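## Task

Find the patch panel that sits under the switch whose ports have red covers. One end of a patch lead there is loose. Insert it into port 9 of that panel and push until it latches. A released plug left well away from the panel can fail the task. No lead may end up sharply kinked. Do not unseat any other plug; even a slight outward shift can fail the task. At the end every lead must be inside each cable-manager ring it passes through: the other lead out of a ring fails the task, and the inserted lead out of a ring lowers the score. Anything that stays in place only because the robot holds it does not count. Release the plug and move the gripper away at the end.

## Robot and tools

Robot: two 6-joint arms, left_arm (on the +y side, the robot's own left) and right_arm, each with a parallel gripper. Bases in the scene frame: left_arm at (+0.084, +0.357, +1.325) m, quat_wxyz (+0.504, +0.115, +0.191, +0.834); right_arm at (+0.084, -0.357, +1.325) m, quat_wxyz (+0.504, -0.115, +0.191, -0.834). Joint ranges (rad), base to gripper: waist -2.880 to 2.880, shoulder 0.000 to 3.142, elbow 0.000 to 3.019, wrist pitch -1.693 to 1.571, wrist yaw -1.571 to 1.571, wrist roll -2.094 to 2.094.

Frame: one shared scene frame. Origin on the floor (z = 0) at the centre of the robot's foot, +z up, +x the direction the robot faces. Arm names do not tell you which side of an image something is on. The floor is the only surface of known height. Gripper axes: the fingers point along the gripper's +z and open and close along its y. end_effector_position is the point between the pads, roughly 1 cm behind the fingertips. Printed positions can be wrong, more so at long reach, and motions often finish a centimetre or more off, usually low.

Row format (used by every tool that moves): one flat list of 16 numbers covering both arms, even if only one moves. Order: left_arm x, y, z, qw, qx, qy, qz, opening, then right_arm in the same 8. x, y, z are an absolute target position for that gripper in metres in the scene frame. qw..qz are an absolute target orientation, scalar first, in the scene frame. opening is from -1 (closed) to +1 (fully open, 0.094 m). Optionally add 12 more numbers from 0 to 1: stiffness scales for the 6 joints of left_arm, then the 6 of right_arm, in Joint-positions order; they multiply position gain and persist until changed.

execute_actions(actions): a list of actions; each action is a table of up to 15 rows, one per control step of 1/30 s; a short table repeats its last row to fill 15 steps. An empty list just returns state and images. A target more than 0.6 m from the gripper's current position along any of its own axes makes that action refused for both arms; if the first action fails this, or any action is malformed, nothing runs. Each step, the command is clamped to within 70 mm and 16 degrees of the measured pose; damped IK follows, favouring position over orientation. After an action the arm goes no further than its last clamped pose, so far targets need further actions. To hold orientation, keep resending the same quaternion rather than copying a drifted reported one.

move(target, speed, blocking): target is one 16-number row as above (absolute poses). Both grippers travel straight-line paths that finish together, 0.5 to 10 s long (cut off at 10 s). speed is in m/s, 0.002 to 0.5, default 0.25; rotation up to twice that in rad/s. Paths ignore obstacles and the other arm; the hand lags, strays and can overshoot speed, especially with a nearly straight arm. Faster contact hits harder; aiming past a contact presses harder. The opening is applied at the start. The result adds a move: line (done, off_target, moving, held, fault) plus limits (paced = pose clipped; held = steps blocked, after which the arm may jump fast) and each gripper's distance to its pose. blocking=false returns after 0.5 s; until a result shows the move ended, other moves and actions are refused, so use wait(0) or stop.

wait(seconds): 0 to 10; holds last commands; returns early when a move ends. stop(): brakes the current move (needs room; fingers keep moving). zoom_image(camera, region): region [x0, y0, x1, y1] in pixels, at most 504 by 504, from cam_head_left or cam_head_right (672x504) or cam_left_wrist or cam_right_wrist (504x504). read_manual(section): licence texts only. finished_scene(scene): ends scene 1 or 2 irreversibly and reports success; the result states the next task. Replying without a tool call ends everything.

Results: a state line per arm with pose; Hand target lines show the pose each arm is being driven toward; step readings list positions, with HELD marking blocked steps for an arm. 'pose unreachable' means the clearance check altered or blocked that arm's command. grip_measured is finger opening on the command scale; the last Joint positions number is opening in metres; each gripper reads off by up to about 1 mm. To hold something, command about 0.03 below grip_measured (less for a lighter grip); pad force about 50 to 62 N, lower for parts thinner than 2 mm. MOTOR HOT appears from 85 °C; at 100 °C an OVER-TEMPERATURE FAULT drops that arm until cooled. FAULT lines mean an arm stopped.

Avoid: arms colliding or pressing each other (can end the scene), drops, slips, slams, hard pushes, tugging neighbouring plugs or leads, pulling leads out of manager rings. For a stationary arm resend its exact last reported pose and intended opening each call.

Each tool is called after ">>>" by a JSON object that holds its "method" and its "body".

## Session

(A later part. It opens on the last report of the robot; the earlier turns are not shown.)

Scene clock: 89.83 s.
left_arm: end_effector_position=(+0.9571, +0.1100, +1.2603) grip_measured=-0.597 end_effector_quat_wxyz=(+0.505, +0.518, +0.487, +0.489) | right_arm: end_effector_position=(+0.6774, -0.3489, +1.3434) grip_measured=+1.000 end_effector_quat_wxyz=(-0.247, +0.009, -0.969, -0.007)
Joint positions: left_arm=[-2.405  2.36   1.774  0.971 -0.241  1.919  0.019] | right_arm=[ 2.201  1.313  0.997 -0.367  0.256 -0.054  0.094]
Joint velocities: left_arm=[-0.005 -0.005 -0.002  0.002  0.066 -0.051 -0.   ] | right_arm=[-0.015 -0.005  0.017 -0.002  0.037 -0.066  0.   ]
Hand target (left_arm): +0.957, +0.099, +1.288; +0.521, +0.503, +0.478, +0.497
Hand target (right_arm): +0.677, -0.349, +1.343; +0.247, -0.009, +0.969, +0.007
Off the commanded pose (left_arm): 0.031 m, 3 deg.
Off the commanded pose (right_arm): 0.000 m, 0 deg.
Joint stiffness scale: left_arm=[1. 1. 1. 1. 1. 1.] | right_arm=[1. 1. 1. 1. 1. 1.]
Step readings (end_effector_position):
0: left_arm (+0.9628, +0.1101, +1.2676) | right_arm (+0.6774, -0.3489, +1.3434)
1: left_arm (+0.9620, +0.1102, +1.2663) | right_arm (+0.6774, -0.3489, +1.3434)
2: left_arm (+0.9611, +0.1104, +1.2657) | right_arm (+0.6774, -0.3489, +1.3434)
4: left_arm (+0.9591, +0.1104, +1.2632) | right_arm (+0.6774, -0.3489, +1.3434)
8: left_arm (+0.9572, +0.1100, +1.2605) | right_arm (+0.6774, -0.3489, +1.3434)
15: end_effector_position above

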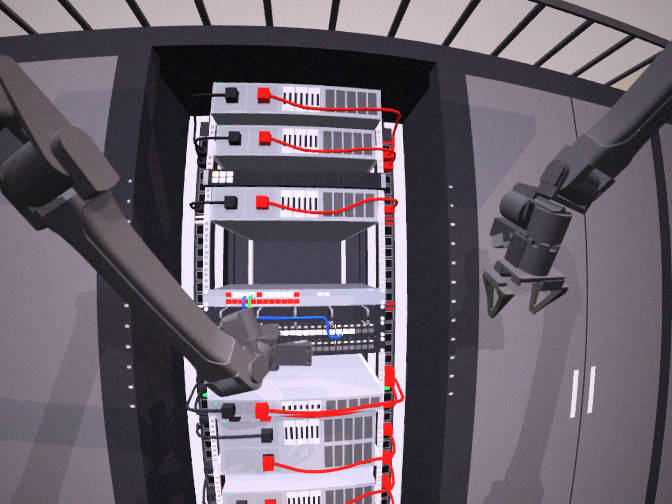

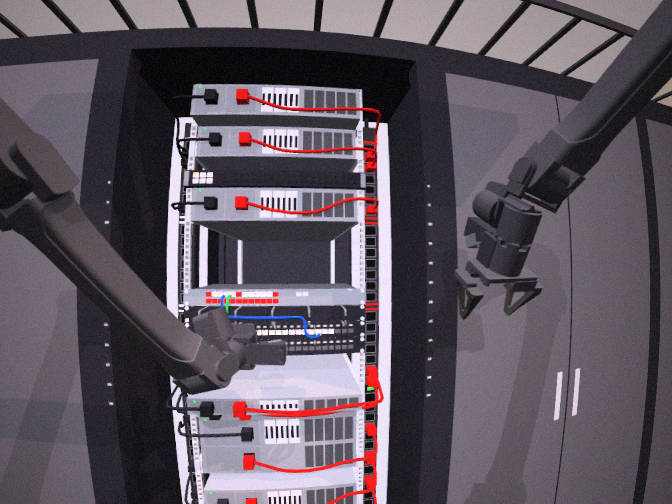

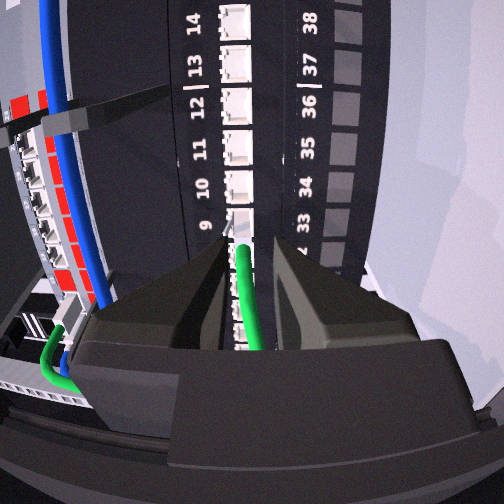

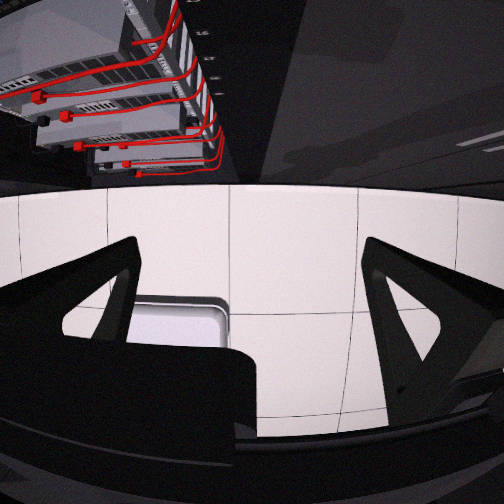

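>>> {"method": "execute_actions", "body": {"actions": [[[0.973,0.098,1.287,0.5213,0.5030,0.4774,0.4971,-0.6,0.6774,-0.3489,1.3434,0.247,-0.009,0.969,0.007,1]]]}}

>>> {"method": "zoom_image", "body": {"camera": "cam_left_wrist", "region": [190,170,310,310]}}

Scene clock: 90.57 s.
left_arm: end_effector_position=(+0.9617, +0.1108, +1.2670) grip_measured=-0.597 end_effector_quat_wxyz=(+0.509, +0.513, +0.486, +0.492) | right_arm: end_effector_position=(+0.6774, -0.3489, +1.3434) grip_measured=+1.000 end_effector_quat_wxyz=(-0.247, +0.009, -0.969, -0.007)
Joint positions: left_arm=[-2.405  2.36   1.789  0.971 -0.24   1.919  0.019] | right_arm=[ 2.201  1.313  0.997 -0.367  0.256 -0.054  0.094]
Joint velocities: left_arm=[-0.015 -0.005 -0.007 -0.022 -0.007 -0.022 -0.001] | right_arm=[-0.015 -0.005 -0.022 -0.007 -0.051 -0.037  0.   ]
Hand target (left_arm): +0.971, +0.099, +1.288; +0.522, +0.503, +0.478, +0.497
Hand target (right_arm): +0.677, -0.349, +1.343; +0.247, -0.009, +0.969, +0.007
Off the commanded pose (left_arm): 0.026 m, 2 deg.
Off the commanded pose (right_arm): 0.000 m, 0 deg.
Joint stiffness scale: left_arm=[1. 1. 1. 1. 1. 1.] | right_arm=[1. 1. 1. 1. 1. 1.]
Step readings (end_effector_position):
0: left_arm (+0.9571, +0.1100, +1.2603) | right_arm (+0.6774, -0.3489, +1.3434)
1: left_arm (+0.9576, +0.1100, +1.2610) | right_arm (+0.6774, -0.3489, +1.3434)
2: left_arm (+0.9582, +0.1101, +1.2619) | right_arm (+0.6774, -0.3489, +1.3434)
4: left_arm (+0.9598, +0.1104, +1.2643) | right_arm (+0.6774, -0.3489, +1.3434)
8: left_arm (+0.9618, +0.1109, +1.2673) | right_arm (+0.6774, -0.3489, +1.3434)
15: end_effector_position above

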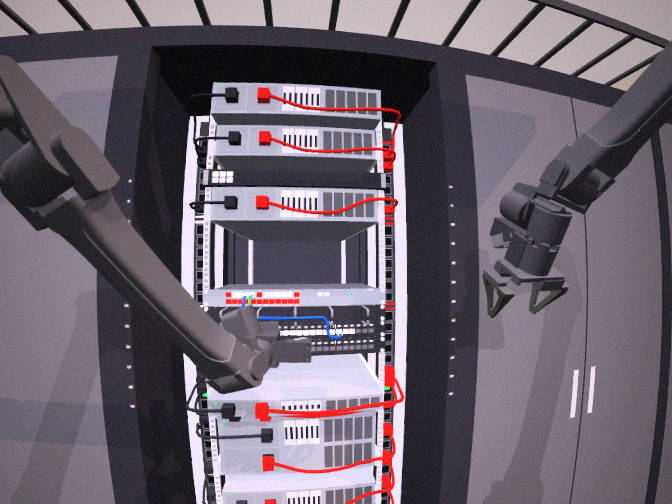

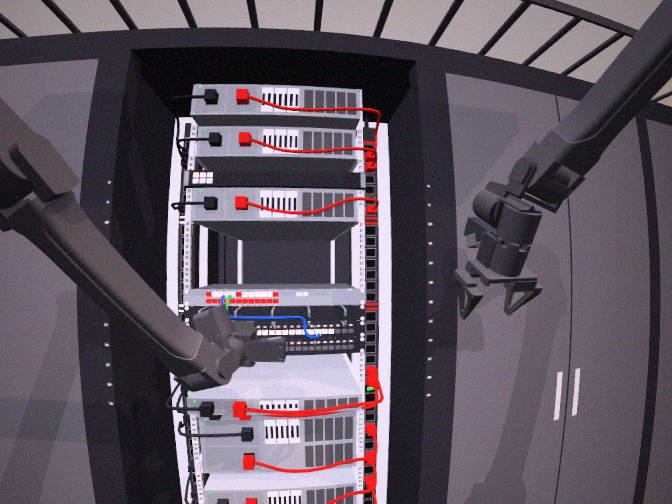

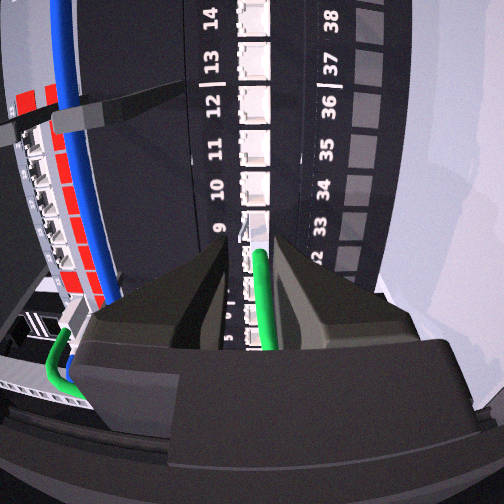

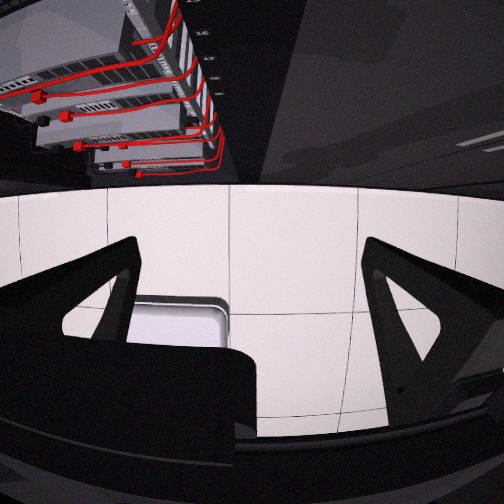

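Region (190, 170, 310, 310) of cam_left_wrist's 504x504 image, scaled by 3.600, with more detail than that image has; it fills the left 432 columns of this view, and the rest is white.

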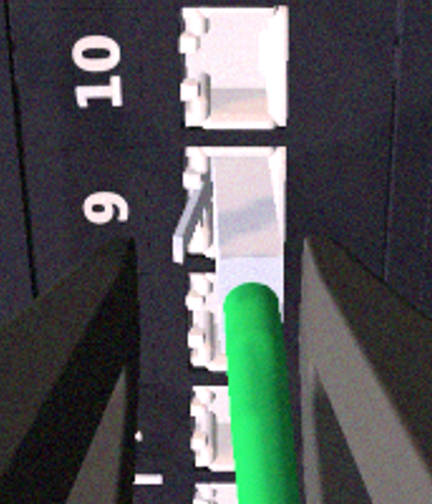

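>>> {"method": "execute_actions", "body": {"actions": [[[0.951,0.096,1.292,0.5213,0.5030,0.4774,0.4971,-0.6,0.6774,-0.3489,1.3434,0.247,-0.009,0.969,0.007,1]]]}}

>>> {"method": "zoom_image", "body": {"camera": "cam_left_wrist", "region": [190,170,310,310]}}

Scene clock: 91.33 s.
left_arm: end_effector_position=(+0.9521, +0.1075, +1.2612) grip_measured=-0.597 end_effector_quat_wxyz=(+0.504, +0.519, +0.487, +0.489) | right_arm: end_effector_position=(+0.6774, -0.3489, +1.3434) grip_measured=+1.000 end_effector_quat_wxyz=(-0.247, +0.009, -0.969, -0.007)
Joint positions: left_arm=[-2.41   2.353  1.756  0.98  -0.247  1.923  0.019] | right_arm=[ 2.201  1.313  0.997 -0.367  0.256 -0.054  0.094]
Joint velocities: left_arm=[ 0.015 -0.015 -0.007 -0.002 -0.081  0.037  0.001] | right_arm=[-0.015 -0.005 -0.017  0.012  0.007 -0.037  0.   ]
Hand target (left_arm): +0.952, +0.096, +1.291; +0.521, +0.503, +0.478, +0.497
Hand target (right_arm): +0.677, -0.349, +1.343; +0.247, -0.009, +0.969, +0.007
Off the commanded pose (left_arm): 0.033 m, 3 deg.
Off the commanded pose (right_arm): 0.000 m, 0 deg.
Joint stiffness scale: left_arm=[1. 1. 1. 1. 1. 1.] | right_arm=[1. 1. 1. 1. 1. 1.]
Step readings (end_effector_position):
0: left_arm (+0.9617, +0.1108, +1.2670) | right_arm (+0.6774, -0.3489, +1.3434)
1: left_arm (+0.9607, +0.1111, +1.2654) | right_arm (+0.6774, -0.3489, +1.3434)
2: left_arm (+0.9592, +0.1116, +1.2655) | right_arm (+0.6774, -0.3489, +1.3434)
4: left_arm (+0.9559, +0.1112, +1.2636) | right_arm (+0.6774, -0.3489, +1.3434)
8: left_arm (+0.9527, +0.1091, +1.2610) | right_arm (+0.6774, -0.3489, +1.3434)
15: end_effector_position above

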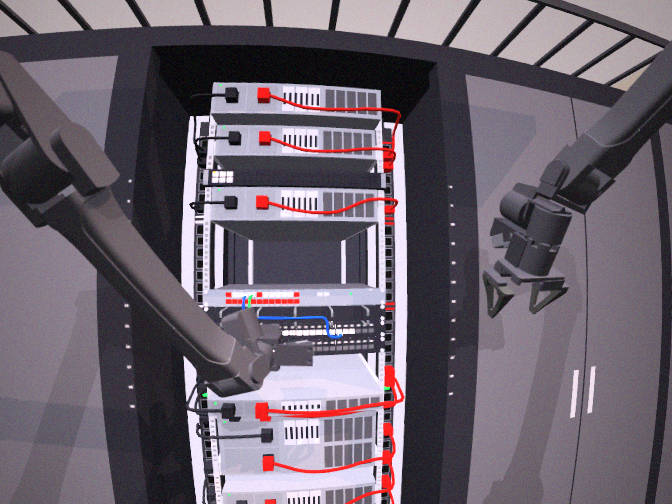

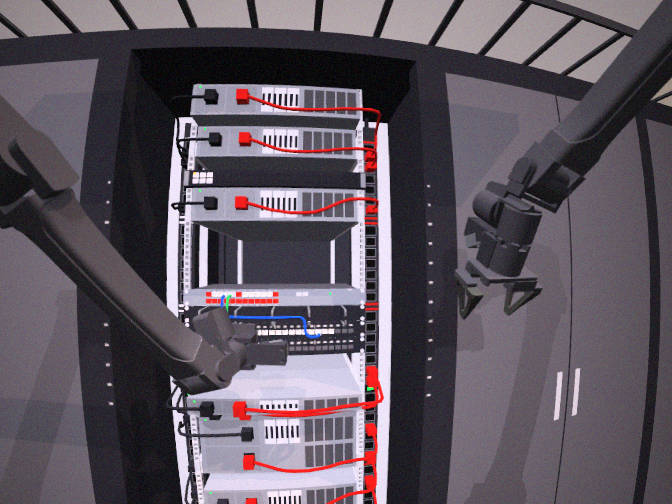

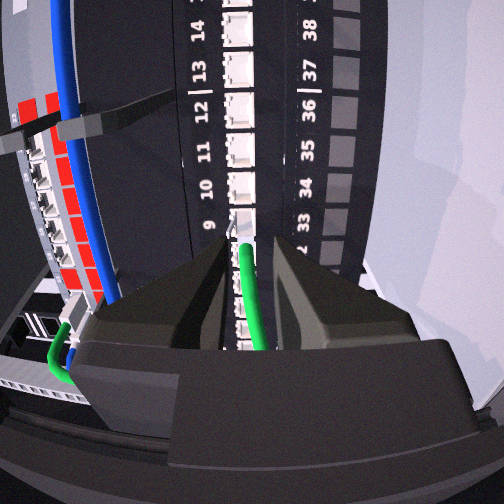

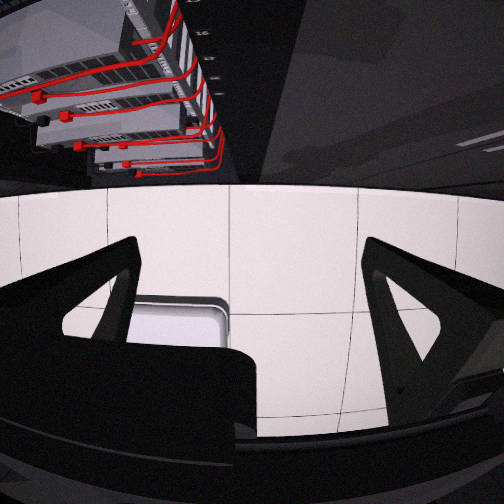

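Region (190, 170, 310, 310) of cam_left_wrist's 504x504 image, scaled by 3.600, with more detail than that image has; it fills the left 432 columns of this view, and the rest is white.

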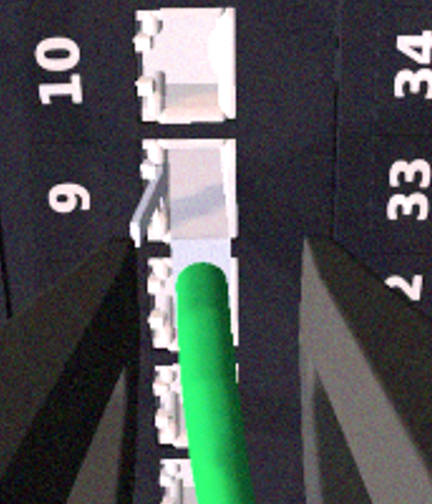

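>>> {"method": "execute_actions", "body": {"actions": [[[0.951,0.096,1.292,0.5213,0.5030,0.4774,0.4971,-0.887,0.6774,-0.3489,1.3434,0.247,-0.009,0.969,0.007,1]],[[0.970,0.095,1.290,0.5213,0.5030,0.4774,0.4971,-0.887,0.6774,-0.3489,1.3434,0.247,-0.009,0.969,0.007,1]]]}}

>>> {"method": "zoom_image", "body": {"camera": "cam_left_wrist", "region": [190,170,310,310]}}

Scene clock: 92.60 s.
left_arm: end_effector_position=(+0.9526, +0.1076, +1.2645) grip_measured=-0.876 end_effector_quat_wxyz=(+0.506, +0.516, +0.487, +0.491) | right_arm: end_effector_position=(+0.6774, -0.3489, +1.3434) grip_measured=+1.000 end_effector_quat_wxyz=(-0.247, +0.009, -0.969, -0.007)
Joint positions: left_arm=[-2.412  2.351  1.757  0.986 -0.248  1.923  0.006] | right_arm=[ 2.201  1.313  0.997 -0.367  0.256 -0.054  0.094]
Joint velocities: left_arm=[-0.015 -0.005 -0.007  0.002 -0.066 -0.066 -0.   ] | right_arm=[-0.005 -0.015 -0.002 -0.002 -0.022 -0.022  0.   ]
Hand target (left_arm): +0.967, +0.096, +1.291; +0.521, +0.503, +0.478, +0.497
Hand target (right_arm): +0.677, -0.349, +1.343; +0.247, -0.009, +0.969, +0.007
Off the commanded pose (left_arm): 0.033 m, 3 deg.
Off the commanded pose (right_arm): 0.000 m, 0 deg.
Joint stiffness scale: left_arm=[1. 1. 1. 1. 1. 1.] | right_arm=[1. 1. 1. 1. 1. 1.]
Step readings (end_effector_position; steps 1 to 15: 1st action; 16 to 30: 2nd action):
0: left_arm (+0.9521, +0.1075, +1.2612) | right_arm (+0.6774, -0.3489, +1.3434)
1: left_arm (+0.9521, +0.1075, +1.2612) | right_arm (+0.6774, -0.3489, +1.3434)
2: left_arm (+0.9521, +0.1077, +1.2618) | right_arm (+0.6774, -0.3489, +1.3434)
4: left_arm (+0.9523, +0.1076, +1.2640) | right_arm (+0.6774, -0.3489, +1.3434)
8: left_arm (+0.9523, +0.1077, +1.2640) | right_arm (+0.6774, -0.3489, +1.3434)
15: left_arm (+0.9523, +0.1077, +1.2640) | right_arm (+0.6774, -0.3489, +1.3434)
16: left_arm (+0.9526, +0.1076, +1.2645) | right_arm (+0.6774, -0.3489, +1.3434)
17: left_arm (+0.9526, +0.1076, +1.2645) | right_arm (+0.6774, -0.3489, +1.3434)
19: left_arm (+0.9526, +0.1076, +1.2645) | right_arm (+0.6774, -0.3489, +1.3434)
23: left_arm (+0.9526, +0.1076, +1.2645) | right_arm (+0.6774, -0.3489, +1.3434)
30: end_effector_position above

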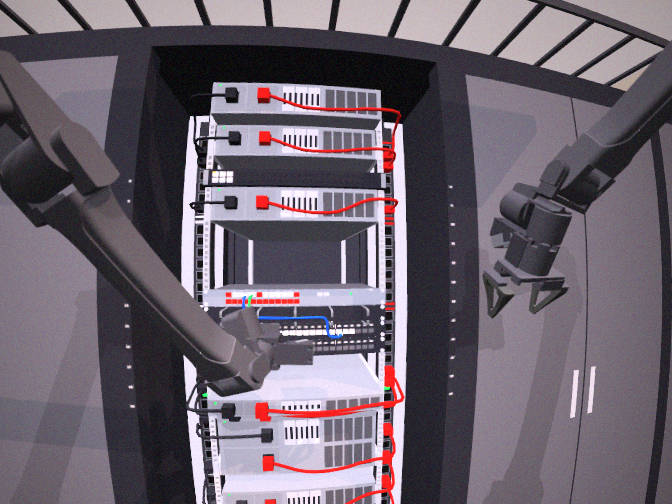

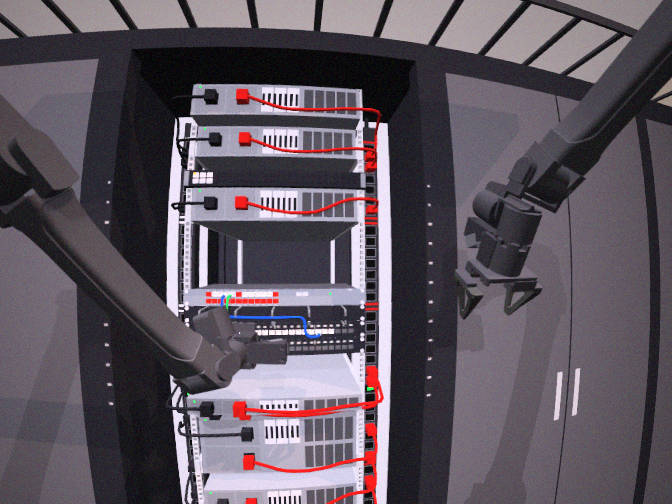

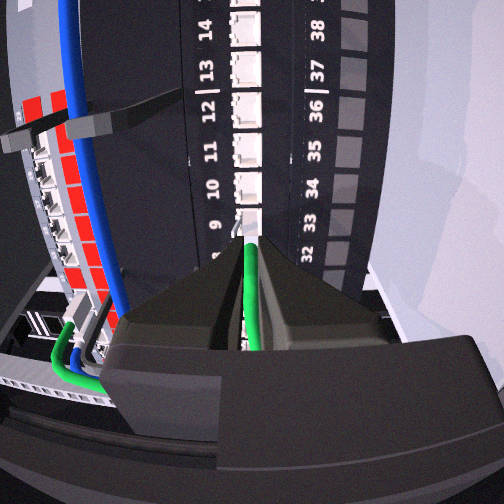

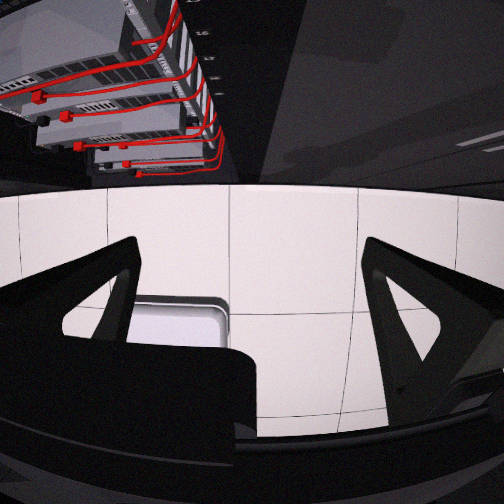

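Region (190, 170, 310, 310) of cam_left_wrist's 504x504 image, scaled by 3.600, with more detail than that image has; it fills the left 432 columns of this view, and the rest is white.

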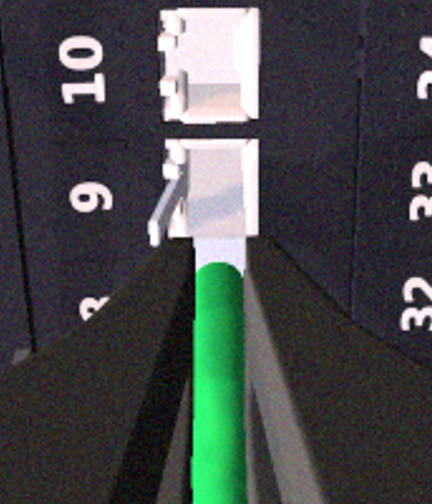

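Gripping cable lightly, centred. Push harder.

>>> {"method": "execute_actions", "body": {"actions": [[[0.985,0.097,1.288,0.5213,0.5030,0.4774,0.4971,-0.9,0.6774,-0.3489,1.3434,0.247,-0.009,0.969,0.007,1]],[[1.000,0.100,1.286,0.5213,0.5030,0.4774,0.4971,-0.9,0.6774,-0.3489,1.3434,0.247,-0.009,0.969,0.007,1]]]}}

>>> {"method": "zoom_image", "body": {"camera": "cam_left_wrist", "region": [190,170,310,310]}}

Scene clock: 93.80 s.
left_arm: end_effector_position=(+0.9536, +0.1067, +1.2633) grip_measured=-0.885 end_effector_quat_wxyz=(+0.506, +0.517, +0.486, +0.490) | right_arm: end_effector_position=(+0.6774, -0.3489, +1.3434) grip_measured=+1.000 end_effector_quat_wxyz=(-0.247, +0.009, -0.969, -0.007)
Joint positions: left_arm=[-2.412  2.355  1.762  0.981 -0.247  1.923  0.005] | right_arm=[ 2.201  1.313  0.997 -0.367  0.256 -0.054  0.094]
Joint velocities: left_arm=[ 0.005 -0.015  0.007  0.017 -0.066 -0.022 -0.001] | right_arm=[-0.005 -0.015 -0.002  0.012 -0.051  0.037  0.   ]
Hand target (left_arm): +0.988, +0.105, +1.290; +0.521, +0.503, +0.477, +0.497
Hand target (right_arm): +0.677, -0.349, +1.343; +0.247, -0.009, +0.969, +0.007
Off the commanded pose (left_arm): 0.052 m, 3 deg.
Off the commanded pose (right_arm): 0.000 m, 0 deg.
Joint stiffness scale: left_arm=[1. 1. 1. 1. 1. 1.] | right_arm=[1. 1. 1. 1. 1. 1.]
Step readings (end_effector_position; steps 1 to 15: 1st action; 16 to 30: 2nd action):
0: left_arm (+0.9526, +0.1076, +1.2645) | right_arm (+0.6774, -0.3489, +1.3434)
1: left_arm (+0.9532, +0.1071, +1.2645) | right_arm (+0.6774, -0.3489, +1.3434)
2: left_arm (+0.9532, +0.1068, +1.2634) | right_arm (+0.6774, -0.3489, +1.3434)
4: left_arm (+0.9531, +0.1068, +1.2630) | right_arm (+0.6774, -0.3489, +1.3434)
8: left_arm (+0.9531, +0.1068, +1.2630) | right_arm (+0.6774, -0.3489, +1.3434)
15: left_arm (+0.9531, +0.1068, +1.2630) | right_arm (+0.6774, -0.3489, +1.3434)
16: left_arm (+0.9536, +0.1068, +1.2636) | right_arm (+0.6774, -0.3489, +1.3434)
17: left_arm (+0.9536, +0.1067, +1.2633) | right_arm (+0.6774, -0.3489, +1.3434)
19: left_arm (+0.9536, +0.1067, +1.2633) | right_arm (+0.6774, -0.3489, +1.3434)
23: left_arm (+0.9536, +0.1067, +1.2633) | right_arm (+0.6774, -0.3489, +1.3434)
30: end_effector_position above

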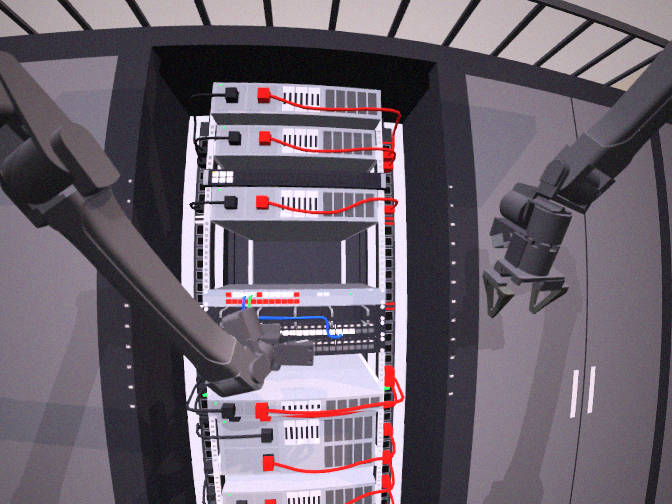

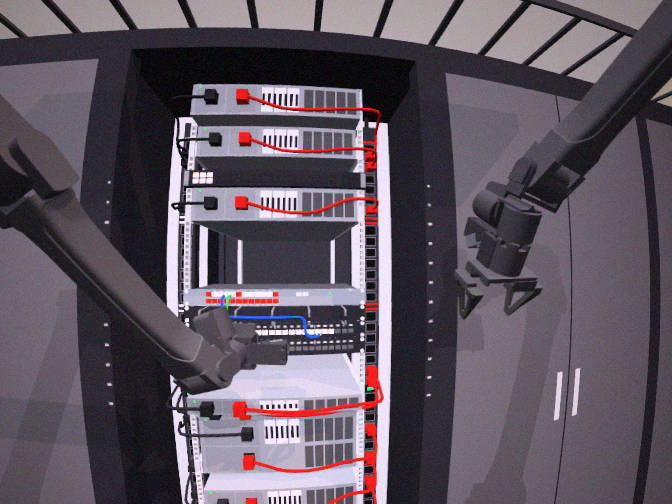

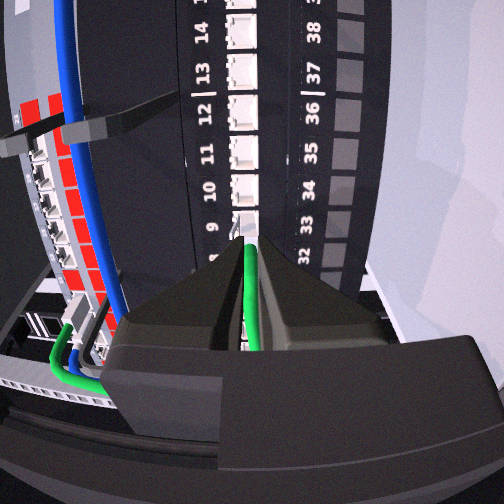

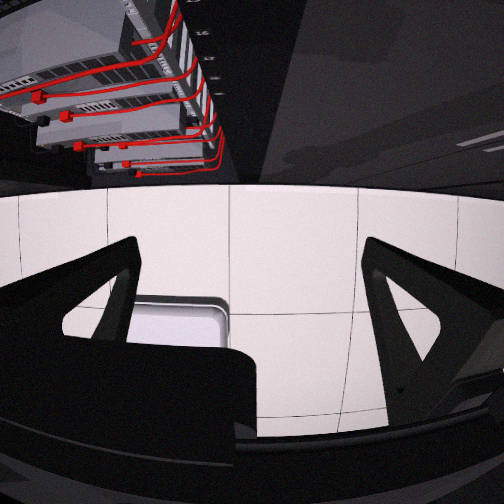

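Region (190, 170, 310, 310) of cam_left_wrist's 504x504 image, scaled by 3.600, with more detail than that image has; it fills the left 432 columns of this view, and the rest is white.

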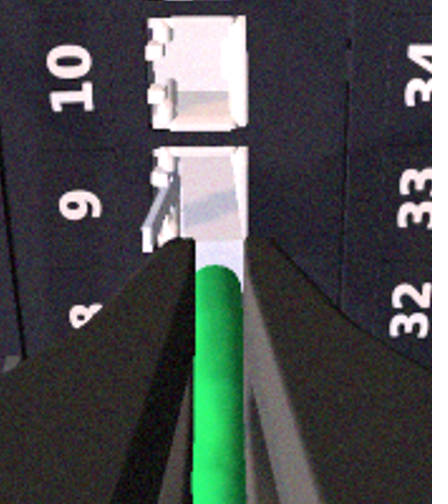

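Bottomed. Gentle pull test.

>>> {"method": "execute_actions", "body": {"actions": [[[0.965,0.098,1.294,0.5213,0.5030,0.4774,0.4971,-0.9,0.6774,-0.3489,1.3434,0.247,-0.009,0.969,0.007,1]],[[0.946,0.099,1.294,0.5213,0.5030,0.4774,0.4971,-0.9,0.6774,-0.3489,1.3434,0.247,-0.009,0.969,0.007,1]],[[0.939,0.099,1.294,0.5213,0.5030,0.4774,0.4971,-0.9,0.6774,-0.3489,1.3434,0.247,-0.009,0.969,0.007,1]]]}}

>>> {"method": "zoom_image", "body": {"camera": "cam_left_wrist", "region": [190,170,310,310]}}

Scene clock: 95.50 s.
left_arm: end_effector_position=(+0.9509, +0.1080, +1.2655) grip_measured=-0.885 end_effector_quat_wxyz=(+0.506, +0.517, +0.486, +0.490) | right_arm: end_effector_position=(+0.6774, -0.3489, +1.3434) grip_measured=+1.000 end_effector_quat_wxyz=(-0.247, +0.009, -0.969, -0.007)
Joint positions: left_arm=[-2.412  2.345  1.747  0.988 -0.248  1.923  0.005] | right_arm=[ 2.201  1.313  0.997 -0.367  0.256 -0.054  0.094]
Joint velocities: left_arm=[-0.015  0.005  0.012  0.012 -0.081 -0.022 -0.   ] | right_arm=[-0.005 -0.005 -0.012 -0.007 -0.022 -0.037  0.   ]
Hand target (left_arm): +0.942, +0.098, +1.293; +0.521, +0.503, +0.478, +0.497
Hand target (right_arm): +0.677, -0.349, +1.343; +0.247, -0.009, +0.969, +0.007
Off the commanded pose (left_arm): 0.032 m, 3 deg.
Off the commanded pose (right_arm): 0.000 m, 0 deg.
Joint stiffness scale: left_arm=[1. 1. 1. 1. 1. 1.] | right_arm=[1. 1. 1. 1. 1. 1.]
Step readings (end_effector_position; steps 1 to 15: 1st action; 16 to 30: 2nd action; 31 to 45: 3rd action):
0: left_arm (+0.9536, +0.1067, +1.2633) | right_arm (+0.6774, -0.3489, +1.3434)
1: left_arm (+0.9530, +0.1071, +1.2630) | right_arm (+0.6774, -0.3489, +1.3434)
2: left_arm (+0.9529, +0.1069, +1.2631) | right_arm (+0.6774, -0.3489, +1.3434)
4: left_arm (+0.9529, +0.1069, +1.2631) | right_arm (+0.6774, -0.3489, +1.3434)
8: left_arm (+0.9529, +0.1069, +1.2631) | right_arm (+0.6774, -0.3489, +1.3434)
15: left_arm (+0.9529, +0.1069, +1.2631) | right_arm (+0.6774, -0.3489, +1.3434)
16: left_arm (+0.9516, +0.1072, +1.2625) | right_arm (+0.6774, -0.3489, +1.3434)
17: left_arm (+0.9517, +0.1076, +1.2642) | right_arm (+0.6774, -0.3489, +1.3434)
19: left_arm (+0.9514, +0.1081, +1.2654) | right_arm (+0.6774, -0.3489, +1.3434)
23: left_arm (+0.9514, +0.1080, +1.2654) | right_arm (+0.6774, -0.3489, +1.3434)
30: left_arm (+0.9514, +0.1080, +1.2654) | right_arm (+0.6774, -0.3489, +1.3434)
31: left_arm (+0.9509, +0.1080, +1.2648) | right_arm (+0.6774, -0.3489, +1.3434)
32: left_arm (+0.9508, +0.1080, +1.2652) | right_arm (+0.6774, -0.3489, +1.3434)
34: left_arm (+0.9509, +0.1080, +1.2655) | right_arm (+0.6774, -0.3489, +1.3434)
38: left_arm (+0.9509, +0.1080, +1.2655) | right_arm (+0.6774, -0.3489, +1.3434)
45: end_effector_position above

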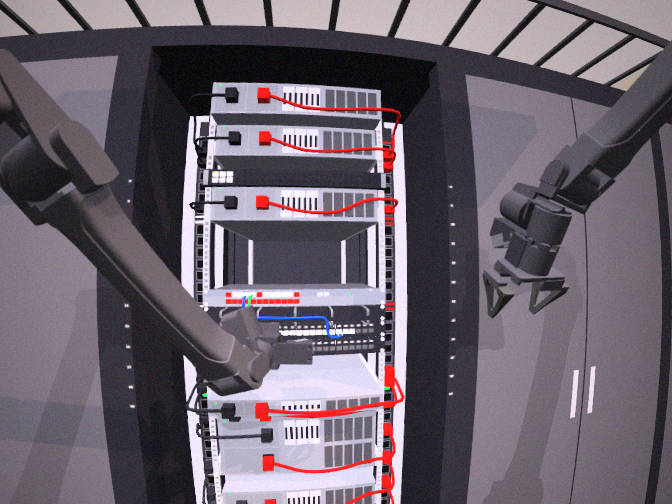

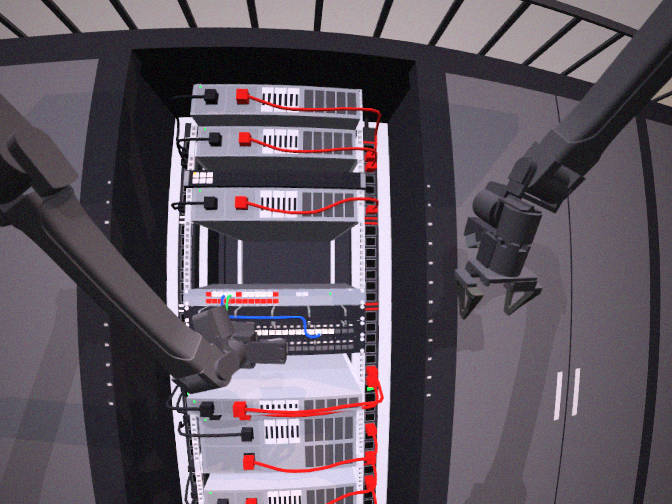

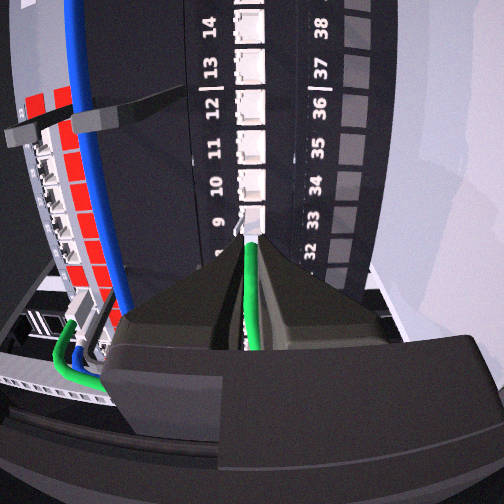

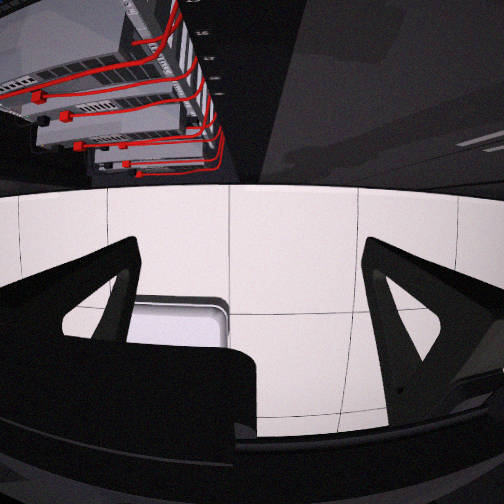

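Region (190, 170, 310, 310) of cam_left_wrist's 504x504 image, scaled by 3.600, with more detail than that image has; it fills the left 432 columns of this view, and the rest is white.

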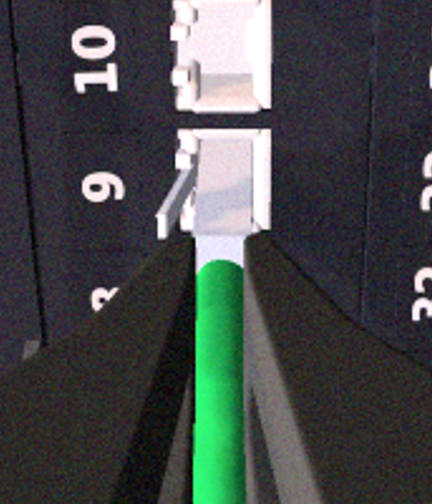

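>>> {"method": "execute_actions", "body": {"actions": [[[0.985,0.098,1.292,0.5213,0.5030,0.4774,0.4971,-0.9,0.6774,-0.3489,1.3434,0.247,-0.009,0.969,0.007,1]],[[0.964,0.098,1.292,0.5213,0.5030,0.4774,0.4971,-0.9,0.6774,-0.3489,1.3434,0.247,-0.009,0.969,0.007,1],[0.964,0.098,1.292,0.5213,0.5030,0.4774,0.4971,-0.9,0.6774,-0.3489,1.3434,0.247,-0.009,0.969,0.007,1],[0.964,0.098,1.292,0.5213,0.5030,0.4774,0.4971,-0.9,0.6774,-0.3489,1.3434,0.247,-0.009,0.969,0.007,1],[0.964,0.098,1.292,0.5213,0.5030,0.4774,0.4971,-0.55,0.6774,-0.3489,1.3434,0.247,-0.009,0.969,0.007,1]],[[0.925,0.090,1.292,0.5213,0.5030,0.4774,0.4971,-0.55,0.6774,-0.3489,1.3434,0.247,-0.009,0.969,0.007,1]]]}}

Scene clock: 97.40 s.
left_arm: end_effector_position=(+0.9248, +0.0972, +1.2633) grip_measured=-0.553 end_effector_quat_wxyz=(+0.507, +0.519, +0.486, +0.488) | right_arm: end_effector_position=(+0.6774, -0.3489, +1.3434) grip_measured=+1.000 end_effector_quat_wxyz=(-0.247, +0.009, -0.969, -0.007)
Joint positions: left_arm=[-2.434  2.325  1.664  1.047 -0.264  1.931  0.021] | right_arm=[ 2.201  1.313  0.997 -0.367  0.256 -0.054  0.094]
Joint velocities: left_arm=[-0.015 -0.015 -0.002  0.007 -0.11  -0.022 -0.001] | right_arm=[-0.005 -0.015 -0.002 -0.007  0.081 -0.022  0.   ]
Hand target (left_arm): +0.926, +0.090, +1.291; +0.521, +0.503, +0.478, +0.497
Hand target (right_arm): +0.677, -0.349, +1.343; +0.247, -0.009, +0.969, +0.007
Off the commanded pose (left_arm): 0.030 m, 3 deg.
Off the commanded pose (right_arm): 0.000 m, 0 deg.
Joint stiffness scale: left_arm=[1. 1. 1. 1. 1. 1.] | right_arm=[1. 1. 1. 1. 1. 1.]
Step readings (end_effector_position; steps 1 to 15: 1st action; 16 to 30: 2nd action; 31 to 45: 3rd action):
0: left_arm (+0.9509, +0.1080, +1.2655) | right_arm (+0.6774, -0.3489, +1.3434)
1: left_arm (+0.9530, +0.1072, +1.2663) | right_arm (+0.6774, -0.3489, +1.3434)
2: left_arm (+0.9532, +0.1070, +1.2637) | right_arm (+0.6774, -0.3489, +1.3434)
4: left_arm (+0.9530, +0.1068, +1.2630) | right_arm (+0.6774, -0.3489, +1.3434)
8: left_arm (+0.9530, +0.1068, +1.2630) | right_arm (+0.6774, -0.3489, +1.3434)
15: left_arm (+0.9530, +0.1068, +1.2630) | right_arm (+0.6774, -0.3489, +1.3434)
16: left_arm (+0.9531, +0.1071, +1.2634) | right_arm (+0.6774, -0.3489, +1.3434)
17: left_arm (+0.9530, +0.1069, +1.2638) | right_arm (+0.6774, -0.3489, +1.3434)
19: left_arm (+0.9530, +0.1067, +1.2639) | right_arm (+0.6774, -0.3489, +1.3434)
23: left_arm (+0.9535, +0.1062, +1.2651) | right_arm (+0.6774, -0.3489, +1.3434)
30: left_arm (+0.9535, +0.1062, +1.2651) | right_arm (+0.6774, -0.3489, +1.3434)
31: left_arm (+0.9509, +0.1072, +1.2636) | right_arm (+0.6774, -0.3489, +1.3434)
32: left_arm (+0.9463, +0.1097, +1.2652) | right_arm (+0.6774, -0.3489, +1.3434)
34: left_arm (+0.9367, +0.1103, +1.2643) | right_arm (+0.6774, -0.3489, +1.3434)
38: left_arm (+0.9275, +0.1033, +1.2616) | right_arm (+0.6774, -0.3489, +1.3434)
45: end_effector_position above

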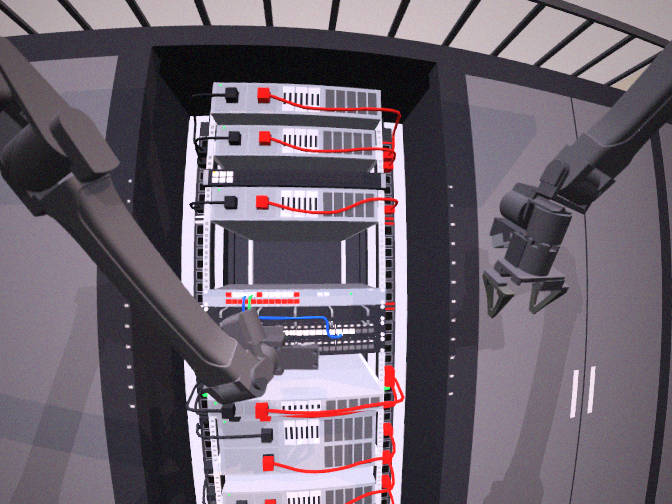

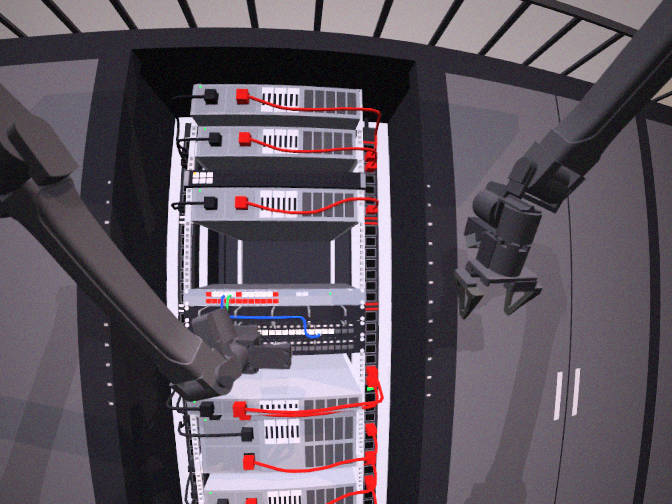

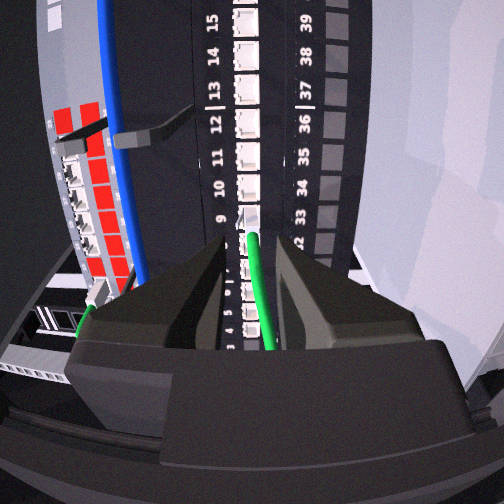

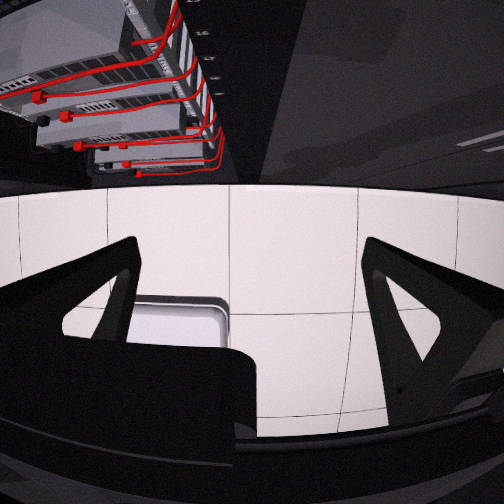

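>>> {"method": "move", "body": {"target": [0.70,0.10,1.29,0.5213,0.5030,0.4774,0.4971,-0.3,0.6774,-0.3489,1.3434,0.247,-0.009,0.969,0.007,1], "speed": 0.2}}

>>> {"method": "zoom_image", "body": {"camera": "cam_left_wrist", "region": [100,0,400,300]}}

Scene clock: 99.33 s.
left_arm: end_effector_position=(+0.6995, +0.1023, +1.2716) grip_measured=-0.303 end_effector_quat_wxyz=(+0.500, +0.534, +0.490, +0.475) | right_arm: end_effector_position=(+0.6774, -0.3489, +1.3434) grip_measured=+1.000 end_effector_quat_wxyz=(-0.247, +0.009, -0.969, -0.007)
Joint positions: left_arm=[-2.567  2.154  0.974  1.538 -0.387  1.971  0.033] | right_arm=[ 2.201  1.313  0.997 -0.367  0.256 -0.054  0.094]
Joint velocities: left_arm=[ 0.005  0.005 -0.007  0.002  0.007 -0.007  0.001] | right_arm=[-0.015 -0.005 -0.002 -0.002 -0.066 -0.066  0.   ]
Hand target (left_arm): +0.700, +0.098, +1.290; +0.513, +0.519, +0.485, +0.482
Hand target (right_arm): +0.677, -0.349, +1.343; +0.247, -0.009, +0.969, +0.007
Off the commanded pose (left_arm): 0.019 m, 5 deg.
Off the commanded pose (right_arm): 0.000 m, 0 deg.
Joint stiffness scale: left_arm=[1. 1. 1. 1. 1. 1.] | right_arm=[1. 1. 1. 1. 1. 1.]
joint sent to its limit (left arm) — the command would take joint 4 (wrist pitch) past its upper limit, so that joint was sent only as far as its limit.
move: off_target (left_arm)

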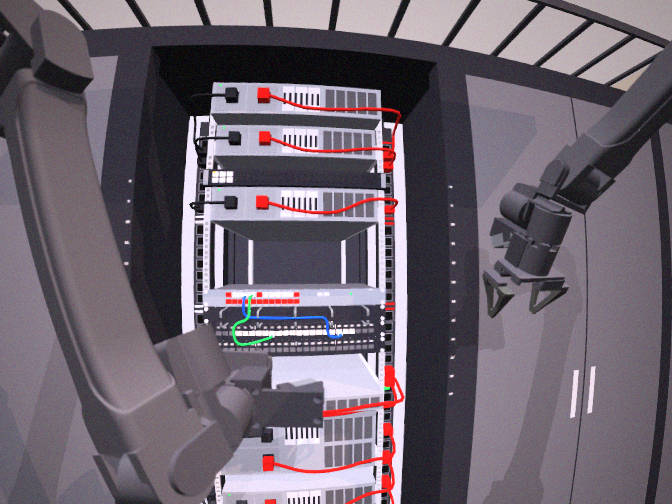

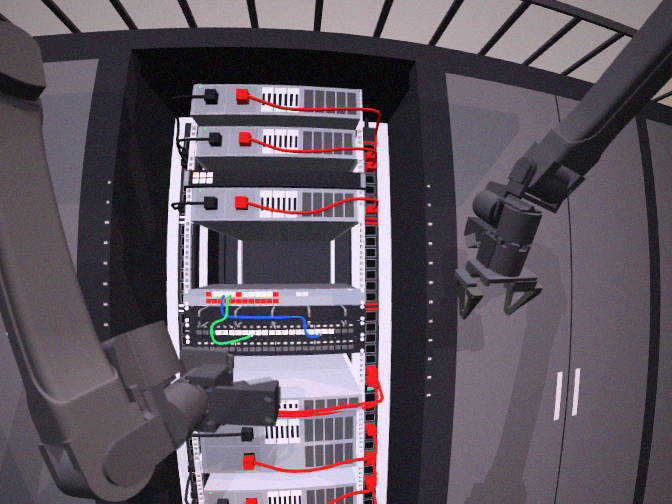

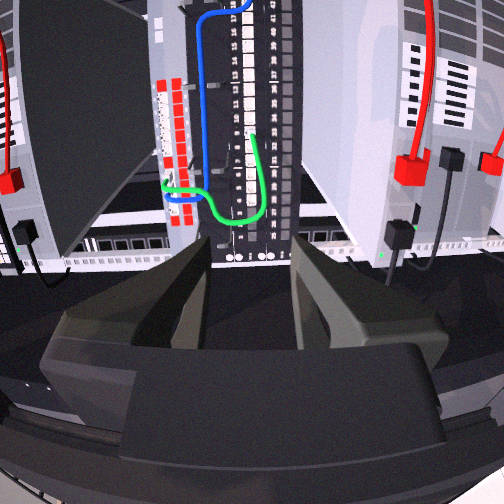

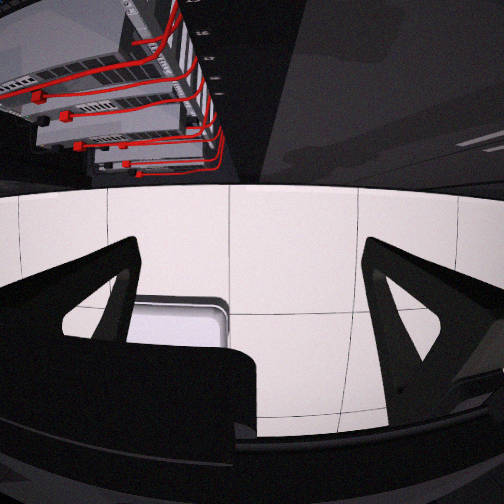

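Region (100, 0, 400, 300) of cam_left_wrist's 504x504 image, scaled by 1.680, with more detail than that image has.

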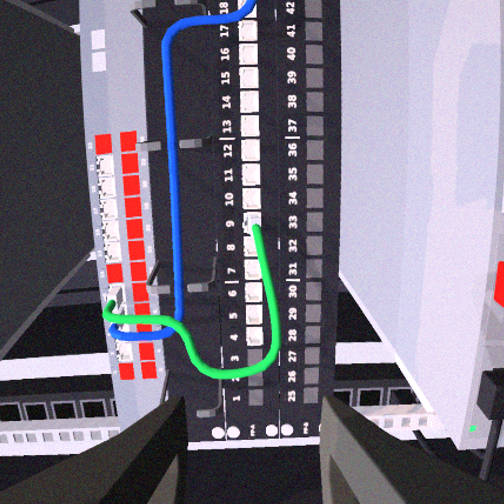

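>>> {"method": "finished_scene", "body": {"scene": 1}}

The scene is finished: the task was done.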